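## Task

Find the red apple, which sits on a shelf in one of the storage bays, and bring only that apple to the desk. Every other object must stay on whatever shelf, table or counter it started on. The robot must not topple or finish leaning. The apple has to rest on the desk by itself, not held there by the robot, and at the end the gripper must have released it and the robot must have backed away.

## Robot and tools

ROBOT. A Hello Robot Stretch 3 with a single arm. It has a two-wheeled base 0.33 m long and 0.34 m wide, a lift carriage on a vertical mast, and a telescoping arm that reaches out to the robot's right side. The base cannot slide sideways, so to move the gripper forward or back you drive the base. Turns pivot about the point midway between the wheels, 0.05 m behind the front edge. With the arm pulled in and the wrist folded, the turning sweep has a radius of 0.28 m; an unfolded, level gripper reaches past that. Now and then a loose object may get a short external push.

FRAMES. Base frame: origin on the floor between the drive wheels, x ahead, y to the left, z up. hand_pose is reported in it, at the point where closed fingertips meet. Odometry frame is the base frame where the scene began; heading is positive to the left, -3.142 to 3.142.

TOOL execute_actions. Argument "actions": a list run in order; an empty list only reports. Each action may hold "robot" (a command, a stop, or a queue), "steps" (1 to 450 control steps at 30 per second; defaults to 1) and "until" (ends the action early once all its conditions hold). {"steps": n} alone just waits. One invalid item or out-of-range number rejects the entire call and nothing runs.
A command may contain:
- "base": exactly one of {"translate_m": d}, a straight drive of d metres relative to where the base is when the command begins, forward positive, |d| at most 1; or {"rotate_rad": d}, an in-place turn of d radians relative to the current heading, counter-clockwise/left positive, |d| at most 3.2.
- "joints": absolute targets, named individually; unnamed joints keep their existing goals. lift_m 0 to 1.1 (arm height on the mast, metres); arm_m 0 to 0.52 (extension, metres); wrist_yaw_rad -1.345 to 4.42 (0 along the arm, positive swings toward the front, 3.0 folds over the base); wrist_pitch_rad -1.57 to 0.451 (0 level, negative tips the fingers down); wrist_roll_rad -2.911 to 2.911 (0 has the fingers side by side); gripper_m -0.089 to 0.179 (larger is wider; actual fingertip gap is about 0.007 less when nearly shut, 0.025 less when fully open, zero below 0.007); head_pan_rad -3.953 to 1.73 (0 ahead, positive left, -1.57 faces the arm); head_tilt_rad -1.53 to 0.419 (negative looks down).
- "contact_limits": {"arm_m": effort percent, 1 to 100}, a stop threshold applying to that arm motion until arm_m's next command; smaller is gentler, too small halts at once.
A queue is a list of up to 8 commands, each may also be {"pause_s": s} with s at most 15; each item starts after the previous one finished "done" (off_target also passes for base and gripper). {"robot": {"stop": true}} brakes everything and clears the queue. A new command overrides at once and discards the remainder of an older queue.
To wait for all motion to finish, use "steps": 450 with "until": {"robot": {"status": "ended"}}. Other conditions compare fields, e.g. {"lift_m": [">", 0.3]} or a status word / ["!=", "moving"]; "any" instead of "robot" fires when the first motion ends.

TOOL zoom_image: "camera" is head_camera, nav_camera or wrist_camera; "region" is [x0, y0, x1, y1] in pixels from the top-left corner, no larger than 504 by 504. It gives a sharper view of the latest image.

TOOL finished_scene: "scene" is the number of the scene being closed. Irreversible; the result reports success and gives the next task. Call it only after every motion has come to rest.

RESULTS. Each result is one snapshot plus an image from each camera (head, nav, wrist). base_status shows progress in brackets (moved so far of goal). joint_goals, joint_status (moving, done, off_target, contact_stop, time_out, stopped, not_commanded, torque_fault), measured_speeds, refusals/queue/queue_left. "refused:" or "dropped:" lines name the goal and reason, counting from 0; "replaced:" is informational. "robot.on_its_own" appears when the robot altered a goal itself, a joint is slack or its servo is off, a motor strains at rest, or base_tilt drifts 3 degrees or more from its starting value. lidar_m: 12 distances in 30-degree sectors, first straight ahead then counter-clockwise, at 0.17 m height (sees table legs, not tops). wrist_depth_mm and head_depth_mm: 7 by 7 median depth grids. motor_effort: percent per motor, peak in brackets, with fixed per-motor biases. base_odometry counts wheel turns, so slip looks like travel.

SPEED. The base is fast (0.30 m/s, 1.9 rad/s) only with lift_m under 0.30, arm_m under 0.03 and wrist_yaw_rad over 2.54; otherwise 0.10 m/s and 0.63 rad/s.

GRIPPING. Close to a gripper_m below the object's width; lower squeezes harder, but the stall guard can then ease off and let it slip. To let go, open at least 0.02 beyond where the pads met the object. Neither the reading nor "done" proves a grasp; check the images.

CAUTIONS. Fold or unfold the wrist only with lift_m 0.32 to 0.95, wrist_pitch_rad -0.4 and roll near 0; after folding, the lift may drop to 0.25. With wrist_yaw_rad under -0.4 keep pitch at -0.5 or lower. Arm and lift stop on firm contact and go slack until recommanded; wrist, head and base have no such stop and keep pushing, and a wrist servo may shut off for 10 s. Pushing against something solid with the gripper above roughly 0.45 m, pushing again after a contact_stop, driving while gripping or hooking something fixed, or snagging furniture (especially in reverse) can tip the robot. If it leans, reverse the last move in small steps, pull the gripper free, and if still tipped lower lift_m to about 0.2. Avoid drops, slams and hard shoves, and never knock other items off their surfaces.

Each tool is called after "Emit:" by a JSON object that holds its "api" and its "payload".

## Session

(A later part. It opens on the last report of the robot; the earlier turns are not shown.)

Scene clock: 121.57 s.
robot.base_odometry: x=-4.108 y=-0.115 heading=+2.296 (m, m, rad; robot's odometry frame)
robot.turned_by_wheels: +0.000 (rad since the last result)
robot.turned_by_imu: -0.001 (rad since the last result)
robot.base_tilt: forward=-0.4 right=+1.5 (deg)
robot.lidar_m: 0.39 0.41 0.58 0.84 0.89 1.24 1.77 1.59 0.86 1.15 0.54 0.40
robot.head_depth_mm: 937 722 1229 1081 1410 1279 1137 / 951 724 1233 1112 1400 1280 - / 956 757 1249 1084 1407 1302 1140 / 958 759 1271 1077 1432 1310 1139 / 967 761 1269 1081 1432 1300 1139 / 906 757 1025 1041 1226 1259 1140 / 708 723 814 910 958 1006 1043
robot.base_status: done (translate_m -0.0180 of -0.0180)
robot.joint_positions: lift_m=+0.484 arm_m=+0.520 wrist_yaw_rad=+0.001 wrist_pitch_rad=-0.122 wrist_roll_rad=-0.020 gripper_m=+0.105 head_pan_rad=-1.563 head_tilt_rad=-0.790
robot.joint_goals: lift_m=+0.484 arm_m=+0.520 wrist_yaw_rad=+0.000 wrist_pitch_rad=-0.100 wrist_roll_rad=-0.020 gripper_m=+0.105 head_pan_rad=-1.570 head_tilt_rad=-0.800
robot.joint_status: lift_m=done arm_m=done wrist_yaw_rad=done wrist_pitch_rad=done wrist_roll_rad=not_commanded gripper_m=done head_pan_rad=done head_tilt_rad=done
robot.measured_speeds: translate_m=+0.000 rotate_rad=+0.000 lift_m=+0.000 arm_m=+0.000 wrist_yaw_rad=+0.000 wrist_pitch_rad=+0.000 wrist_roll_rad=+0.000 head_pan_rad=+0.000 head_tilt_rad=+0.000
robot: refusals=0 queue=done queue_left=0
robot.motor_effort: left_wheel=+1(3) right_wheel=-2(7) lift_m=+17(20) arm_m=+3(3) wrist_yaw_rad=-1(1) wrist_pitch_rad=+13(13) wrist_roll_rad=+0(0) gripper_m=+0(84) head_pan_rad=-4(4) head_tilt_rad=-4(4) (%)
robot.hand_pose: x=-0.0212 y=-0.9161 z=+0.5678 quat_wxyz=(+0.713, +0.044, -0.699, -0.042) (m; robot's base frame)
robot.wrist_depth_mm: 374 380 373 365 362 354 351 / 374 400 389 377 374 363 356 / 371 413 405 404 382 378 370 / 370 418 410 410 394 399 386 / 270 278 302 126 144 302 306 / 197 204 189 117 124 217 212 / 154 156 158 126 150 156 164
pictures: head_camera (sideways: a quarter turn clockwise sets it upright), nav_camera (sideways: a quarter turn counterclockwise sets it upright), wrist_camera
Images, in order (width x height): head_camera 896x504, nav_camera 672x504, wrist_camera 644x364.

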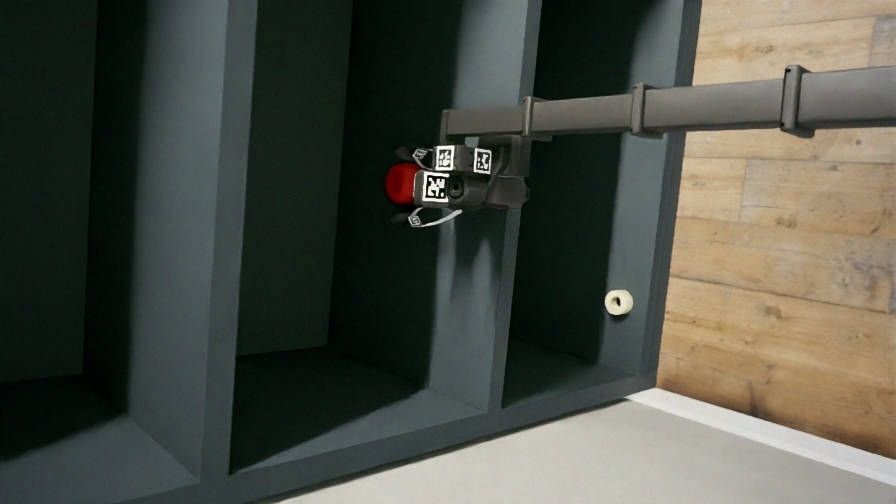

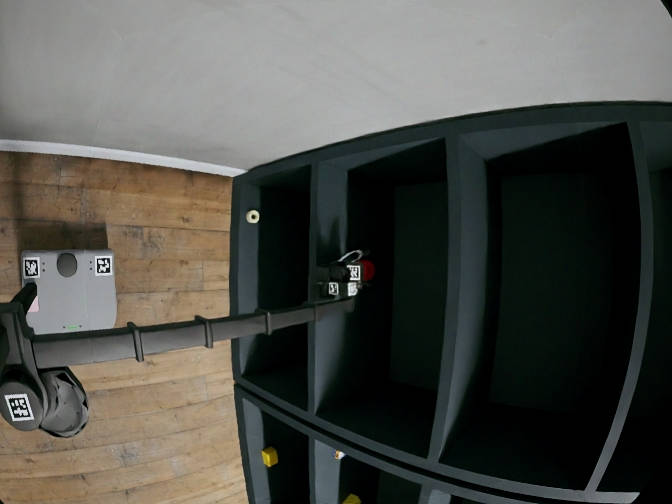

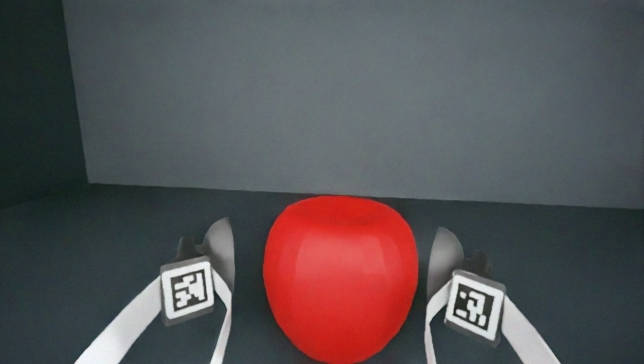

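Good reach.

Emit:
{"api": "execute_actions", "payload": {"actions": [{"robot":[{"base":{"translate_m":-0.004},"joints":{"lift_m":0.479}},{"joints":{"gripper_m":0.015}},{"joints":{"lift_m":0.51}}],"steps":450,"until":{"robot":{"status":"ended"}}}]}}

Scene clock: 129.93 s.
robot.base_odometry: x=-4.105 y=-0.118 heading=+2.296 (m, m, rad; robot's odometry frame)
robot.turned_by_wheels: +0.000 (rad since the last result)
robot.turned_by_imu: -0.001 (rad since the last result)
robot.base_tilt: forward=-0.4 right=+1.5 (deg)
robot.lidar_m: 0.40 0.42 0.58 0.84 0.88 1.23 1.76 1.58 0.86 1.15 0.55 0.41
robot.head_depth_mm: 936 722 1226 1086 1409 1285 1143 / 946 724 1234 1133 1441 1302 - / 960 757 1247 - 1399 1298 1146 / 959 757 1265 1078 1437 1310 1139 / 967 758 1261 1079 1432 1311 1142 / 913 755 1036 1047 1233 1273 1141 / 716 724 820 912 973 1017 1048
robot.base_status: done (translate_m -0.0040 of -0.0040)
robot.joint_positions: lift_m=+0.510 arm_m=+0.520 wrist_yaw_rad=+0.001 wrist_pitch_rad=-0.132 wrist_roll_rad=-0.020 gripper_m=+0.019 head_pan_rad=-1.563 head_tilt_rad=-0.790
robot.joint_goals: lift_m=+0.510 arm_m=+0.520 wrist_yaw_rad=+0.000 wrist_pitch_rad=-0.100 wrist_roll_rad=-0.020 gripper_m=+0.018 head_pan_rad=-1.570 head_tilt_rad=-0.800
robot.joint_status: lift_m=done arm_m=done wrist_yaw_rad=done wrist_pitch_rad=done wrist_roll_rad=not_commanded gripper_m=done head_pan_rad=done head_tilt_rad=done
robot.measured_speeds: translate_m=+0.000 rotate_rad=+0.000 lift_m=+0.000 arm_m=+0.000 wrist_yaw_rad=+0.000 wrist_pitch_rad=+0.000 wrist_roll_rad=+0.000 head_pan_rad=+0.000 head_tilt_rad=+0.000
robot: refusals=0 queue=done queue_left=0
robot.motor_effort: left_wheel=+1(2) right_wheel=-2(7) lift_m=+21(21) arm_m=+3(3) wrist_yaw_rad=+0(0) wrist_pitch_rad=+19(19) wrist_roll_rad=+0(0) gripper_m=-21(98) head_pan_rad=-3(4) head_tilt_rad=-5(5) (%)
robot.hand_pose: x=-0.0213 y=-0.9155 z=+0.5911 quat_wxyz=(+0.713, +0.047, -0.698, -0.046) (m; robot's base frame)
robot.wrist_depth_mm: 374 381 372 364 356 354 339 / 380 394 381 376 370 362 356 / 383 406 409 399 388 378 373 / 378 423 424 403 397 399 381 / 322 326 332 114 226 349 361 / 235 238 125 111 117 253 258 / 185 186 189 120 185 195 197
pictures: head_camera (sideways: a quarter turn clockwise sets it upright), nav_camera (sideways: a quarter turn counterclockwise sets it upright), wrist_camera
Images, in order (width x height): head_camera 896x504, nav_camera 672x504, wrist_camera 644x364.

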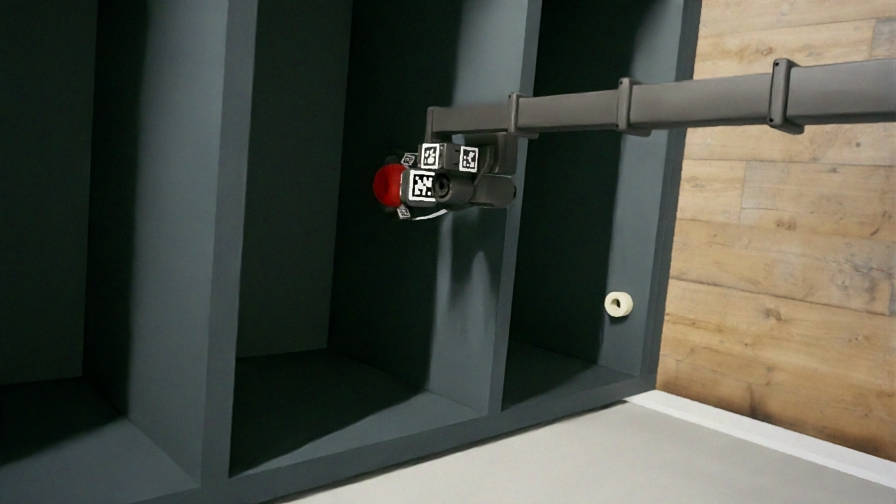

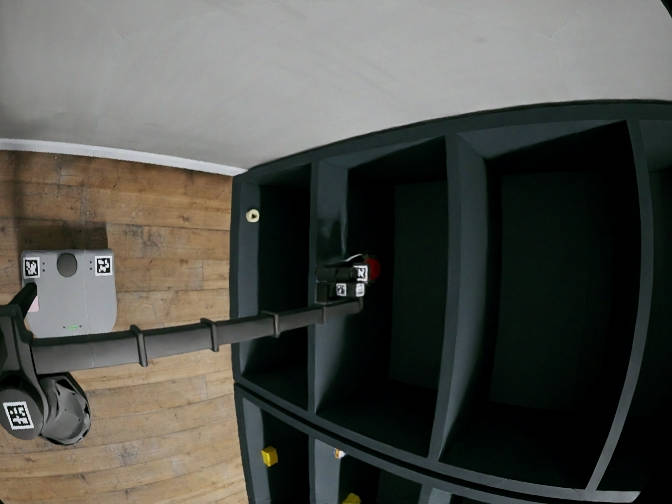

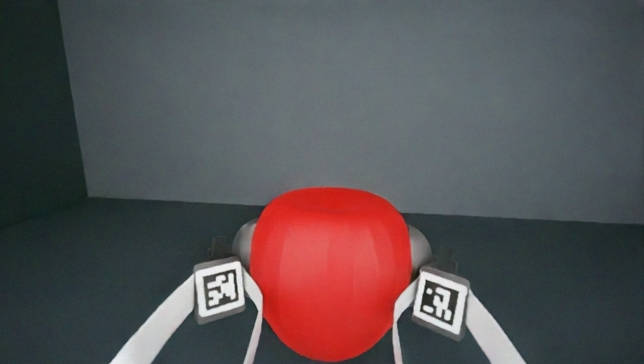

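Emit:
{"api": "execute_actions", "payload": {"actions": [{"robot":[{"joints":{"arm_m":0.0}},{"joints":{"wrist_pitch_rad":-0.4,"wrist_yaw_rad":2.8,"head_pan_rad":-3.1,"head_tilt_rad":-0.5}},{"base":{"translate_m":-1.0},"joints":{"lift_m":0.29}}],"steps":450,"until":{"robot":{"status":"ended"}}},{"steps":300,"until":{"robot":{"status":"ended"}}}]}}

Emit:
{"api": "execute_actions", "payload": {"actions": [{"robot":[{"base":{"translate_m":-1.0}},{"base":{"translate_m":-0.2}},{"base":{"rotate_rad":-1.571},"joints":{"head_pan_rad":-1.57}},{"joints":{"lift_m":0.9,"wrist_yaw_rad":1.5},"base":{"translate_m":0.15}},{"joints":{"lift_m":1.03,"wrist_pitch_rad":-0.1}}],"steps":450,"until":{"robot":{"status":"ended"}}},{"steps":300,"until":{"robot":{"status":"ended"}}}]}}

Scene clock: 154.30 s.
robot.base_odometry: x=-3.442 y=-0.866 heading=+2.296 (m, m, rad; robot's odometry frame)
robot.turned_by_wheels: +0.000 (rad since the last result)
robot.turned_by_imu: -0.002 (rad since the last result)
robot.base_tilt: forward=-0.5 right=+1.5 (deg)
robot.lidar_m: 1.38 1.21 0.90 0.88 0.92 0.84 1.71 1.80 0.80 1.12 0.78 1.43
robot.head_depth_mm: 1930 2037 1862 2410 2044 1599 1314 / 1942 2070 2302 2476 2033 1616 1315 / 1978 2106 2333 2528 2036 1593 1304 / 2010 2129 2354 2522 2012 1590 1312 / 2075 2164 2402 2522 2017 1581 1305 / 2059 2197 2434 2594 2007 1580 1303 / 2109 2267 2548 2660 1998 1577 1300
robot.base_status: done (translate_m -1.0000 of -1.0000)
robot.joint_positions: lift_m=+0.290 arm_m=+0.003 wrist_yaw_rad=+2.798 wrist_pitch_rad=-0.428 wrist_roll_rad=-0.020 gripper_m=+0.025 head_pan_rad=-3.093 head_tilt_rad=-0.507
robot.joint_goals: lift_m=+0.290 arm_m=+0.000 wrist_yaw_rad=+2.800 wrist_pitch_rad=-0.400 wrist_roll_rad=-0.020 gripper_m=+0.024 head_pan_rad=-3.100 head_tilt_rad=-0.500
robot.joint_status: lift_m=done arm_m=done wrist_yaw_rad=done wrist_pitch_rad=done wrist_roll_rad=not_commanded gripper_m=done head_pan_rad=done head_tilt_rad=done
robot.measured_speeds: translate_m=+0.000 rotate_rad=+0.000 lift_m=+0.000 arm_m=+0.000 wrist_yaw_rad=+0.000 wrist_pitch_rad=+0.000 wrist_roll_rad=+0.000 head_pan_rad=+0.000 head_tilt_rad=+0.000
robot: refusals=0 queue=done queue_left=0
robot.on_its_own: gripper_m is held at +0.024, not at your +0.015, by its stall guard, which is not easing now
robot.motor_effort: left_wheel=+1(6) right_wheel=-2(8) lift_m=+17(20) arm_m=-4(5) wrist_yaw_rad=+1(3) wrist_pitch_rad=+17(20) wrist_roll_rad=+0(0) gripper_m=-19(21) head_pan_rad=-4(50) head_tilt_rad=+3(25) (%)
robot.hand_pose: x=+0.0538 y=+0.0622 z=+0.3005 quat_wxyz=(+0.266, +0.700, +0.033, +0.662) (m; robot's base frame)
robot.wrist_depth_mm: - 758 811 850 896 - - / - 792 869 945 - - - / - 879 905 979 - - - / - 809 809 793 827 833 837 / 601 644 633 115 377 647 641 / 534 - 124 112 118 539 533 / 451 - - 120 431 457 459
pictures: head_camera (sideways: a quarter turn clockwise sets it upright), nav_camera (sideways: a quarter turn counterclockwise sets it upright), wrist_camera
Images, in order (width x height): head_camera 896x504, nav_camera 672x504, wrist_camera 644x364.

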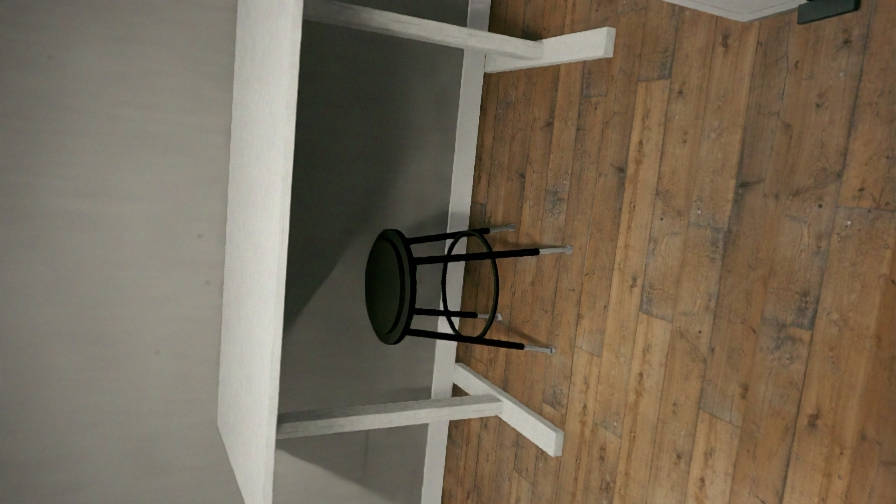

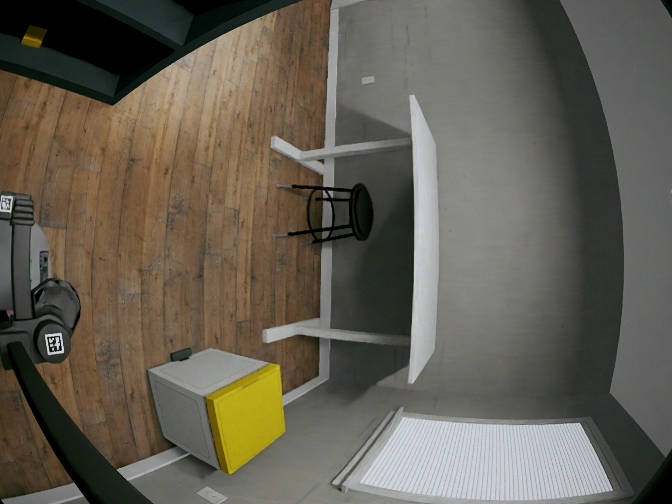

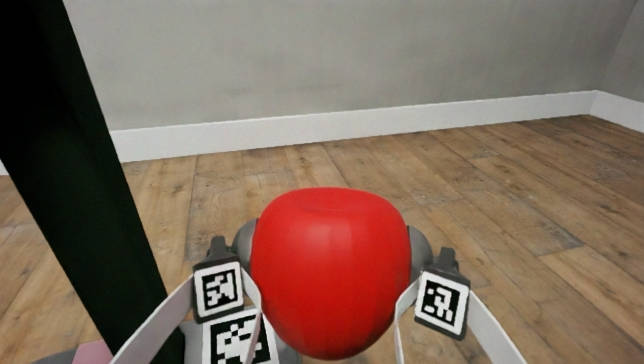

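Scene clock: 172.00 s.
robot.base_odometry: x=-2.533 y=-1.664 heading=+0.726 (m, m, rad; robot's odometry frame)
robot.turned_by_wheels: -1.571 (rad since the last result)
robot.turned_by_imu: -1.575 (rad since the last result)
robot.base_tilt: forward=-0.5 right=+1.5 (deg)
robot.lidar_m: 2.33 0.96 0.86 2.57 1.44 0.59 0.57 1.11 0.91 0.52 0.65 1.76
robot.head_depth_mm: 954 1028 1092 810 - - - / 967 1040 1109 805 - - - / 976 1057 1120 761 - - - / 985 1069 1122 757 550 476 - / 1001 1082 1142 752 547 880 - / 1011 1100 1157 749 567 480 - / 1024 1113 1173 744 - - -
robot.base_status: done (translate_m +0.1500 of +0.1500)
robot.joint_positions: lift_m=+1.030 arm_m=+0.003 wrist_yaw_rad=+1.502 wrist_pitch_rad=-0.137 wrist_roll_rad=-0.020 gripper_m=+0.025 head_pan_rad=-1.577 head_tilt_rad=-0.506
robot.joint_goals: lift_m=+1.030 arm_m=+0.000 wrist_yaw_rad=+1.500 wrist_pitch_rad=-0.100 wrist_roll_rad=-0.020 gripper_m=+0.024 head_pan_rad=-1.570 head_tilt_rad=-0.500
robot.joint_status: lift_m=done arm_m=done wrist_yaw_rad=done wrist_pitch_rad=done wrist_roll_rad=not_commanded gripper_m=done head_pan_rad=done head_tilt_rad=done
robot.measured_speeds: translate_m=+0.000 rotate_rad=+0.000 lift_m=+0.000 arm_m=+0.000 wrist_yaw_rad=+0.000 wrist_pitch_rad=+0.000 wrist_roll_rad=+0.000 head_pan_rad=+0.000 head_tilt_rad=+0.000
robot: refusals=0 queue=done queue_left=0
robot.on_its_own: gripper_m is held at +0.024, not at your +0.015, by its stall guard, which is not easing now
robot.motor_effort: left_wheel=+1(9) right_wheel=-3(9) lift_m=+20(23) arm_m=-4(4) wrist_yaw_rad=-1(3) wrist_pitch_rad=+22(24) wrist_roll_rad=+0(0) gripper_m=-20(20) head_pan_rad=+4(46) head_tilt_rad=+4(4) (%)
robot.hand_pose: x=+0.2286 y=-0.1651 z=+1.1096 quat_wxyz=(+0.554, +0.513, -0.477, +0.451) (m; robot's base frame)
robot.wrist_depth_mm: - - - - - - - / - - - - - - - / - - - - - - - / - - - - - - - / - - - 115 359 624 629 / - - 124 112 117 461 443 / - - - 121 - 382 344
pictures: head_camera (sideways: a quarter turn clockwise sets it upright), nav_camera (sideways: a quarter turn counterclockwise sets it upright), wrist_camera
Images, in order (width x height): head_camera 896x504, nav_camera 672x504, wrist_camera 644x364.

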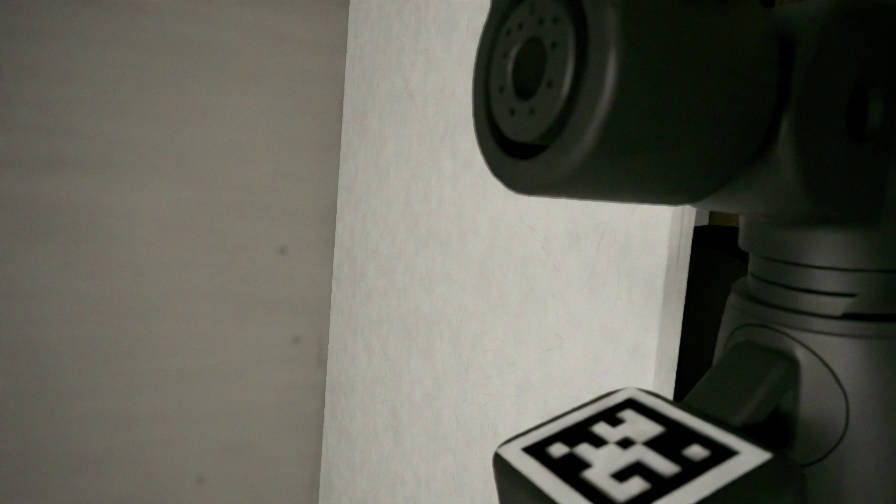

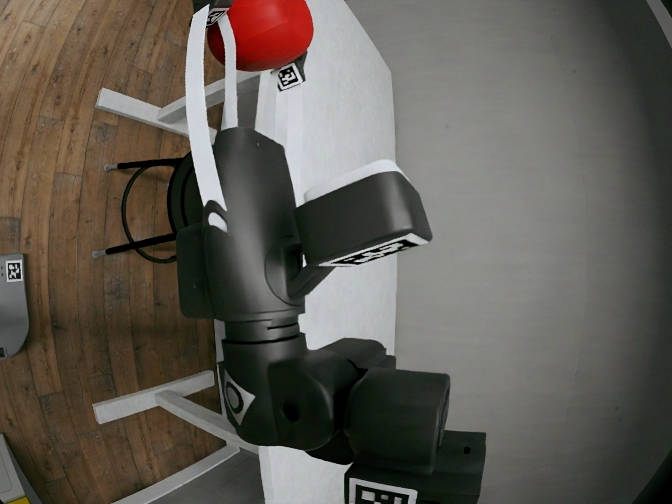

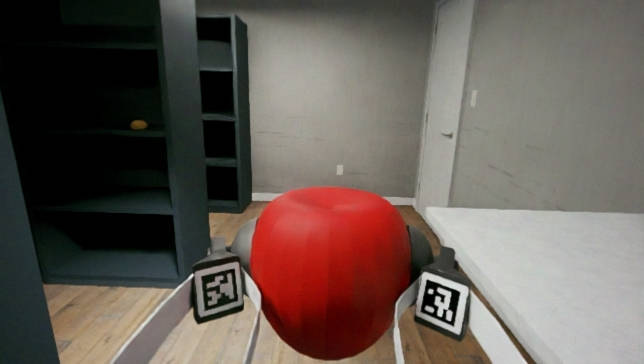

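Same desk height as before.

Emit:
{"api": "execute_actions", "payload": {"actions": [{"robot":[{"joints":{"wrist_yaw_rad":0,"arm_m":0.28,"lift_m":0.97}},{"joints":{"lift_m":0.915}}],"steps":450,"until":{"robot":{"status":"ended"}}}]}}

Scene clock: 185.57 s.
robot.base_odometry: x=-2.533 y=-1.664 heading=+0.726 (m, m, rad; robot's odometry frame)
robot.turned_by_wheels: +0.000 (rad since the last result)
robot.turned_by_imu: -0.001 (rad since the last result)
robot.base_tilt: forward=-0.4 right=+1.5 (deg)
robot.lidar_m: 2.34 0.96 0.86 2.56 1.44 0.58 0.57 1.12 0.91 0.52 0.65 1.76
robot.head_depth_mm: 953 1032 1091 913 515 480 1311 / 964 1044 1102 - 513 479 1312 / 977 1056 1121 - 510 1456 1314 / 984 1074 1121 755 550 851 1214 / 994 1086 1135 751 547 854 831 / 1012 1101 1156 747 545 851 810 / 1025 1112 1176 743 543 924 1242
robot.base_status: done (translate_m +0.1500 of +0.1500)
robot.joint_positions: lift_m=+0.915 arm_m=+0.280 wrist_yaw_rad=+0.001 wrist_pitch_rad=-0.137 wrist_roll_rad=-0.020 gripper_m=+0.025 head_pan_rad=-1.577 head_tilt_rad=-0.506
robot.joint_goals: lift_m=+0.915 arm_m=+0.280 wrist_yaw_rad=+0.000 wrist_pitch_rad=-0.100 wrist_roll_rad=-0.020 gripper_m=+0.024 head_pan_rad=-1.570 head_tilt_rad=-0.500
robot.joint_status: lift_m=done arm_m=done wrist_yaw_rad=done wrist_pitch_rad=done wrist_roll_rad=not_commanded gripper_m=done head_pan_rad=done head_tilt_rad=done
robot.measured_speeds: translate_m=+0.000 rotate_rad=+0.000 lift_m=+0.000 arm_m=+0.000 wrist_yaw_rad=+0.000 wrist_pitch_rad=+0.000 wrist_roll_rad=+0.000 head_pan_rad=+0.000 head_tilt_rad=+0.000
robot: refusals=0 queue=done queue_left=0
robot.on_its_own: gripper_m is held at +0.024, not at your +0.015, by its stall guard, which is not easing now
robot.motor_effort: left_wheel=+1(2) right_wheel=-4(3) lift_m=+17(20) arm_m=+3(3) wrist_yaw_rad=-1(2) wrist_pitch_rad=+22(22) wrist_roll_rad=+0(0) gripper_m=-19(20) head_pan_rad=+4(3) head_tilt_rad=+3(4) (%)
robot.hand_pose: x=-0.0211 y=-0.6752 z=+0.9949 quat_wxyz=(+0.713, +0.050, -0.698, -0.048) (m; robot's base frame)
robot.wrist_depth_mm: 652 644 625 626 598 581 568 / 682 681 648 643 632 605 590 / 722 687 697 673 641 636 605 / 456 463 478 495 519 532 548 / 292 297 300 115 211 319 330 / 214 218 124 112 117 229 235 / 170 171 169 121 169 179 181
pictures: head_camera (sideways: a quarter turn clockwise sets it upright), nav_camera (sideways: a quarter turn counterclockwise sets it upright), wrist_camera
Images, in order (width x height): head_camera 896x504, nav_camera 672x504, wrist_camera 644x364.

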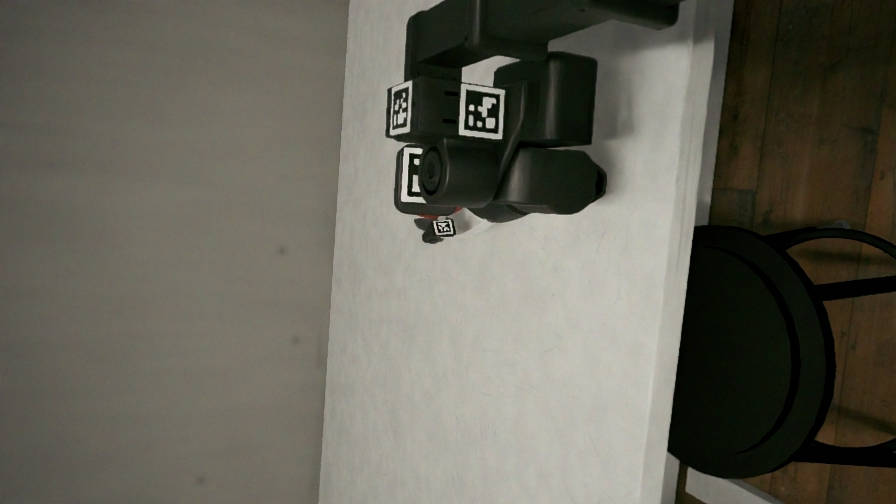

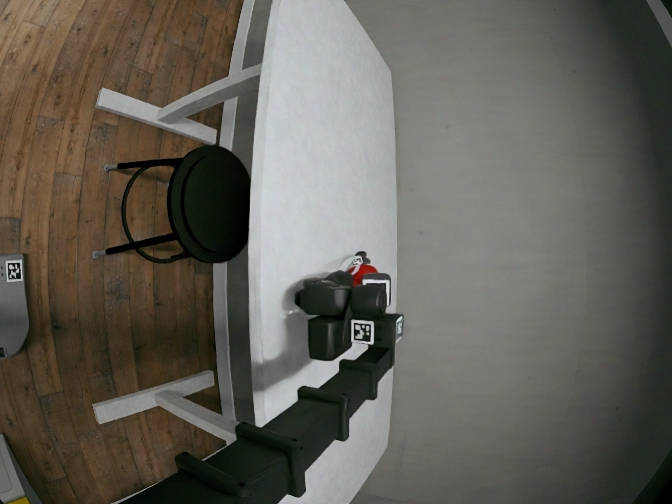

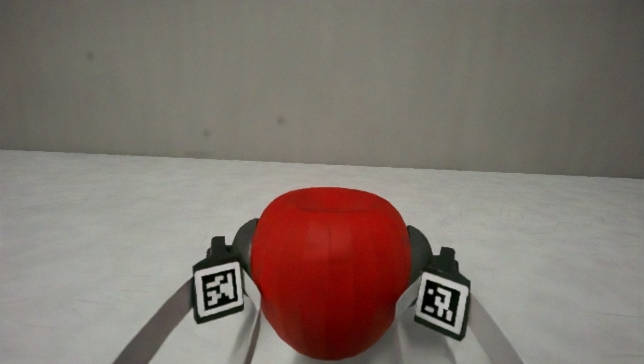

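Emit:
{"api": "execute_actions", "payload": {"actions": [{"robot":{"joints":{"lift_m":0.9}},"steps":450,"until":{"robot":{"status":"ended"}}},{"robot":[{"joints":{"gripper_m":0.15}},{"joints":{"lift_m":0.91,"arm_m":0}}],"steps":450,"until":{"robot":{"status":"ended"}}}]}}

Scene clock: 195.93 s.
robot.base_odometry: x=-2.533 y=-1.664 heading=+0.726 (m, m, rad; robot's odometry frame)
robot.turned_by_wheels: +0.000 (rad since the last result)
robot.turned_by_imu: -0.001 (rad since the last result)
robot.base_tilt: forward=-0.4 right=+1.4 (deg)
robot.lidar_m: 2.34 0.96 0.86 2.56 1.44 0.59 0.56 1.12 0.91 0.52 0.65 1.76
robot.head_depth_mm: 950 1029 1094 769 566 1464 - / 966 1041 1111 762 553 479 - / 973 1050 1122 661 552 - - / 989 1068 1121 754 549 852 1242 / 1002 1088 1140 750 569 854 830 / 1012 1097 1159 749 546 853 816 / 1023 1113 1169 742 544 926 1234
robot.base_status: done (translate_m +0.1500 of +0.1500)
robot.joint_positions: lift_m=+0.910 arm_m=+0.003 wrist_yaw_rad=+0.001 wrist_pitch_rad=-0.122 wrist_roll_rad=-0.020 gripper_m=+0.150 head_pan_rad=-1.577 head_tilt_rad=-0.506
robot.joint_goals: lift_m=+0.910 arm_m=+0.000 wrist_yaw_rad=+0.000 wrist_pitch_rad=-0.100 wrist_roll_rad=-0.020 gripper_m=+0.150 head_pan_rad=-1.570 head_tilt_rad=-0.500
robot.joint_status: lift_m=done arm_m=done wrist_yaw_rad=done wrist_pitch_rad=done wrist_roll_rad=not_commanded gripper_m=done head_pan_rad=done head_tilt_rad=done
robot.measured_speeds: translate_m=+0.000 rotate_rad=+0.000 lift_m=+0.000 arm_m=+0.000 wrist_yaw_rad=+0.000 wrist_pitch_rad=+0.000 wrist_roll_rad=+0.000 head_pan_rad=+0.000 head_tilt_rad=+0.000
robot: refusals=0 queue=done queue_left=0
robot.motor_effort: left_wheel=+1(1) right_wheel=-4(2) lift_m=+21(22) arm_m=-5(4) wrist_yaw_rad=+0(1) wrist_pitch_rad=+13(22) wrist_roll_rad=+0(0) gripper_m=+0(81) head_pan_rad=+3(3) head_tilt_rad=+4(3) (%)
robot.hand_pose: x=-0.0212 y=-0.3993 z=+0.9935 quat_wxyz=(+0.713, +0.044, -0.699, -0.043) (m; robot's base frame)
robot.wrist_depth_mm: 922 900 904 875 850 851 812 / - 986 942 888 866 859 846 / - 987 956 942 895 884 863 / 477 493 505 409 540 556 589 / 299 330 308 311 323 327 336 / 216 - 222 226 229 - 236 / - 175 173 174 178 171 184
pictures: head_camera (sideways: a quarter turn clockwise sets it upright), nav_camera (sideways: a quarter turn counterclockwise sets it upright), wrist_camera
Images, in order (width x height): head_camera 896x504, nav_camera 672x504, wrist_camera 644x364.

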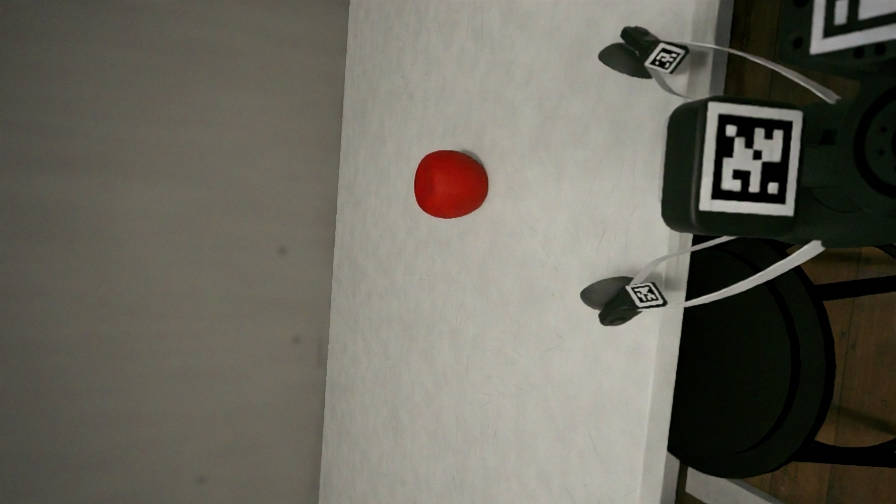

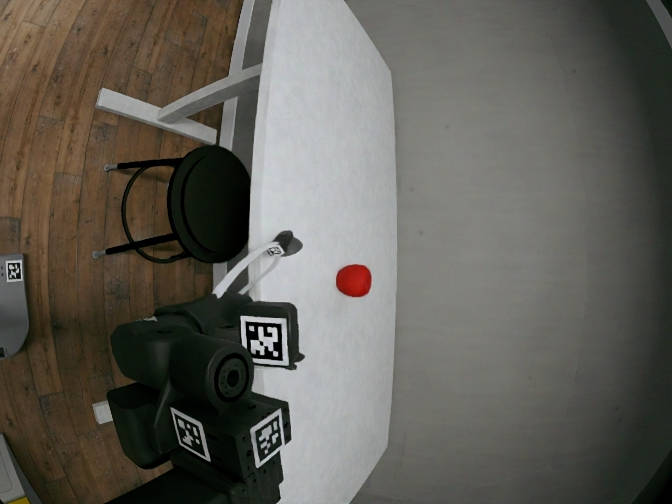

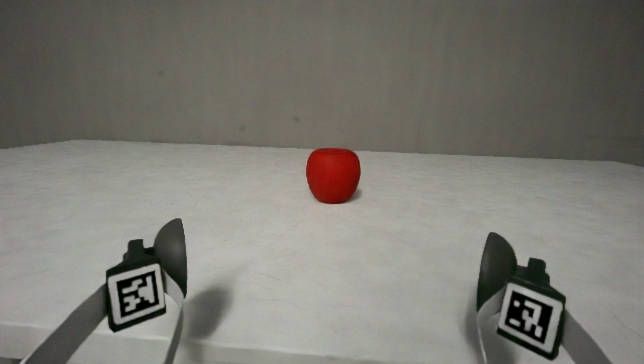

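Emit:
{"api": "execute_actions", "payload": {"actions": [{"robot":{"joints":{"lift_m":0.94,"wrist_yaw_rad":1.4}},"steps":450,"until":{"robot":{"status":"ended"}}}]}}

Emit:
{"api": "finished_scene", "payload": {"scene": 2}}

Scene clock: 211.03 s.
robot.base_odometry: x=-2.533 y=-1.664 heading=+0.726 (m, m, rad; robot's odometry frame)
robot.turned_by_wheels: +0.000 (rad since the last result)
robot.turned_by_imu: -0.001 (rad since the last result)
robot.base_tilt: forward=-0.4 right=+1.5 (deg)
robot.lidar_m: 2.33 0.96 0.86 2.56 1.44 0.58 0.57 1.12 0.90 0.52 0.65 1.76
robot.head_depth_mm: 952 1032 1092 767 556 464 - / 962 1047 1104 765 554 463 - / 975 1057 1114 658 551 1459 - / 985 1067 1122 754 550 853 1242 / 996 1084 1134 751 547 852 808 / 1007 1102 1159 749 545 876 - / 1022 1109 1173 746 543 938 -
robot.base_status: done (translate_m +0.1500 of +0.1500)
robot.joint_positions: lift_m=+0.940 arm_m=+0.003 wrist_yaw_rad=+1.397 wrist_pitch_rad=-0.121 wrist_roll_rad=-0.020 gripper_m=+0.150 head_pan_rad=-1.577 head_tilt_rad=-0.506
robot.joint_goals: lift_m=+0.940 arm_m=+0.000 wrist_yaw_rad=+1.400 wrist_pitch_rad=-0.100 wrist_roll_rad=-0.020 gripper_m=+0.150 head_pan_rad=-1.570 head_tilt_rad=-0.500
robot.joint_status: lift_m=done arm_m=done wrist_yaw_rad=done wrist_pitch_rad=done wrist_roll_rad=not_commanded gripper_m=done head_pan_rad=done head_tilt_rad=done
robot.measured_speeds: translate_m=+0.000 rotate_rad=+0.000 lift_m=+0.000 arm_m=+0.000 wrist_yaw_rad=+0.000 wrist_pitch_rad=+0.000 wrist_roll_rad=+0.000 head_pan_rad=+0.000 head_tilt_rad=+0.000
robot: refusals=0 queue=done queue_left=0
robot.motor_effort: left_wheel=+2(2) right_wheel=-3(3) lift_m=+20(21) arm_m=-4(5) wrist_yaw_rad=+1(3) wrist_pitch_rad=+13(13) wrist_roll_rad=+0(0) gripper_m=+0(0) head_pan_rad=+3(3) head_tilt_rad=+2(3) (%)
robot.hand_pose: x=+0.2263 y=-0.1913 z=+1.0237 quat_wxyz=(+0.573, +0.483, -0.507, +0.426) (m; robot's base frame)
robot.wrist_depth_mm: - - - - - - - / - - - - - - - / - - - - - - - / - - - - - 692 719 / - - - - - 431 413 / - - - - - - 291 / - - - - - - 236
pictures: head_camera (sideways: a quarter turn clockwise sets it upright), nav_camera (sideways: a quarter turn counterclockwise sets it upright), wrist_camera
Images, in order (width x height): head_camera 896x504, nav_camera 672x504, wrist_camera 644x364.

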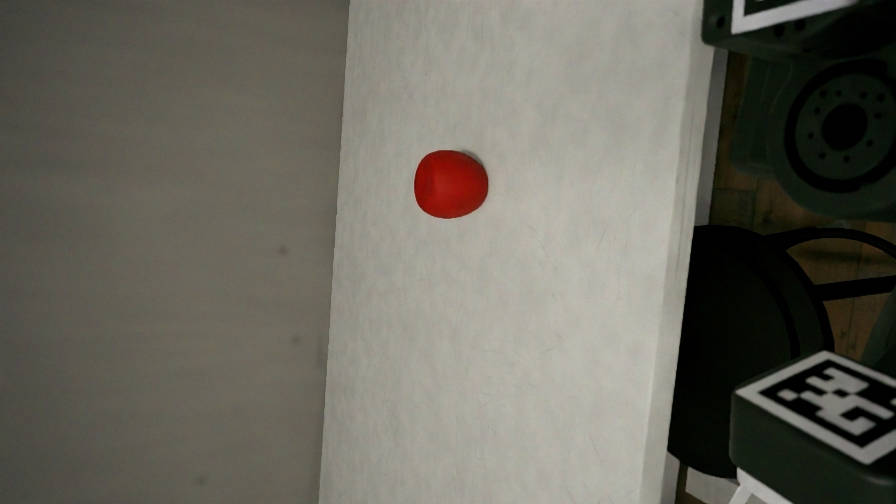

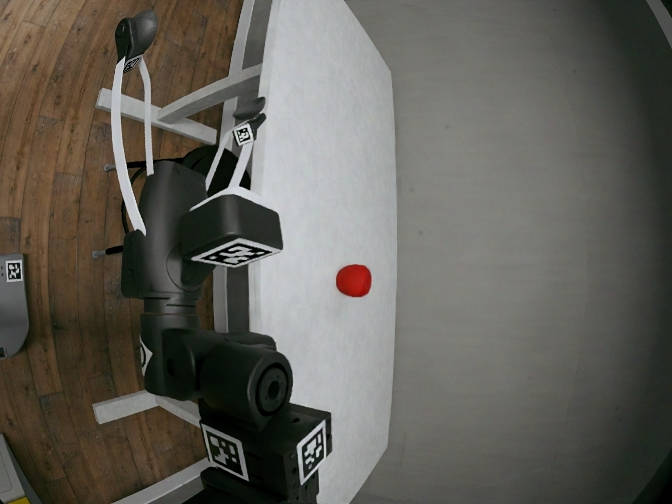

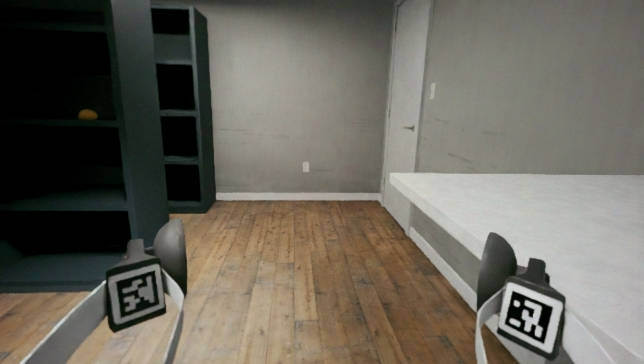

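The scene is finished: the task was done.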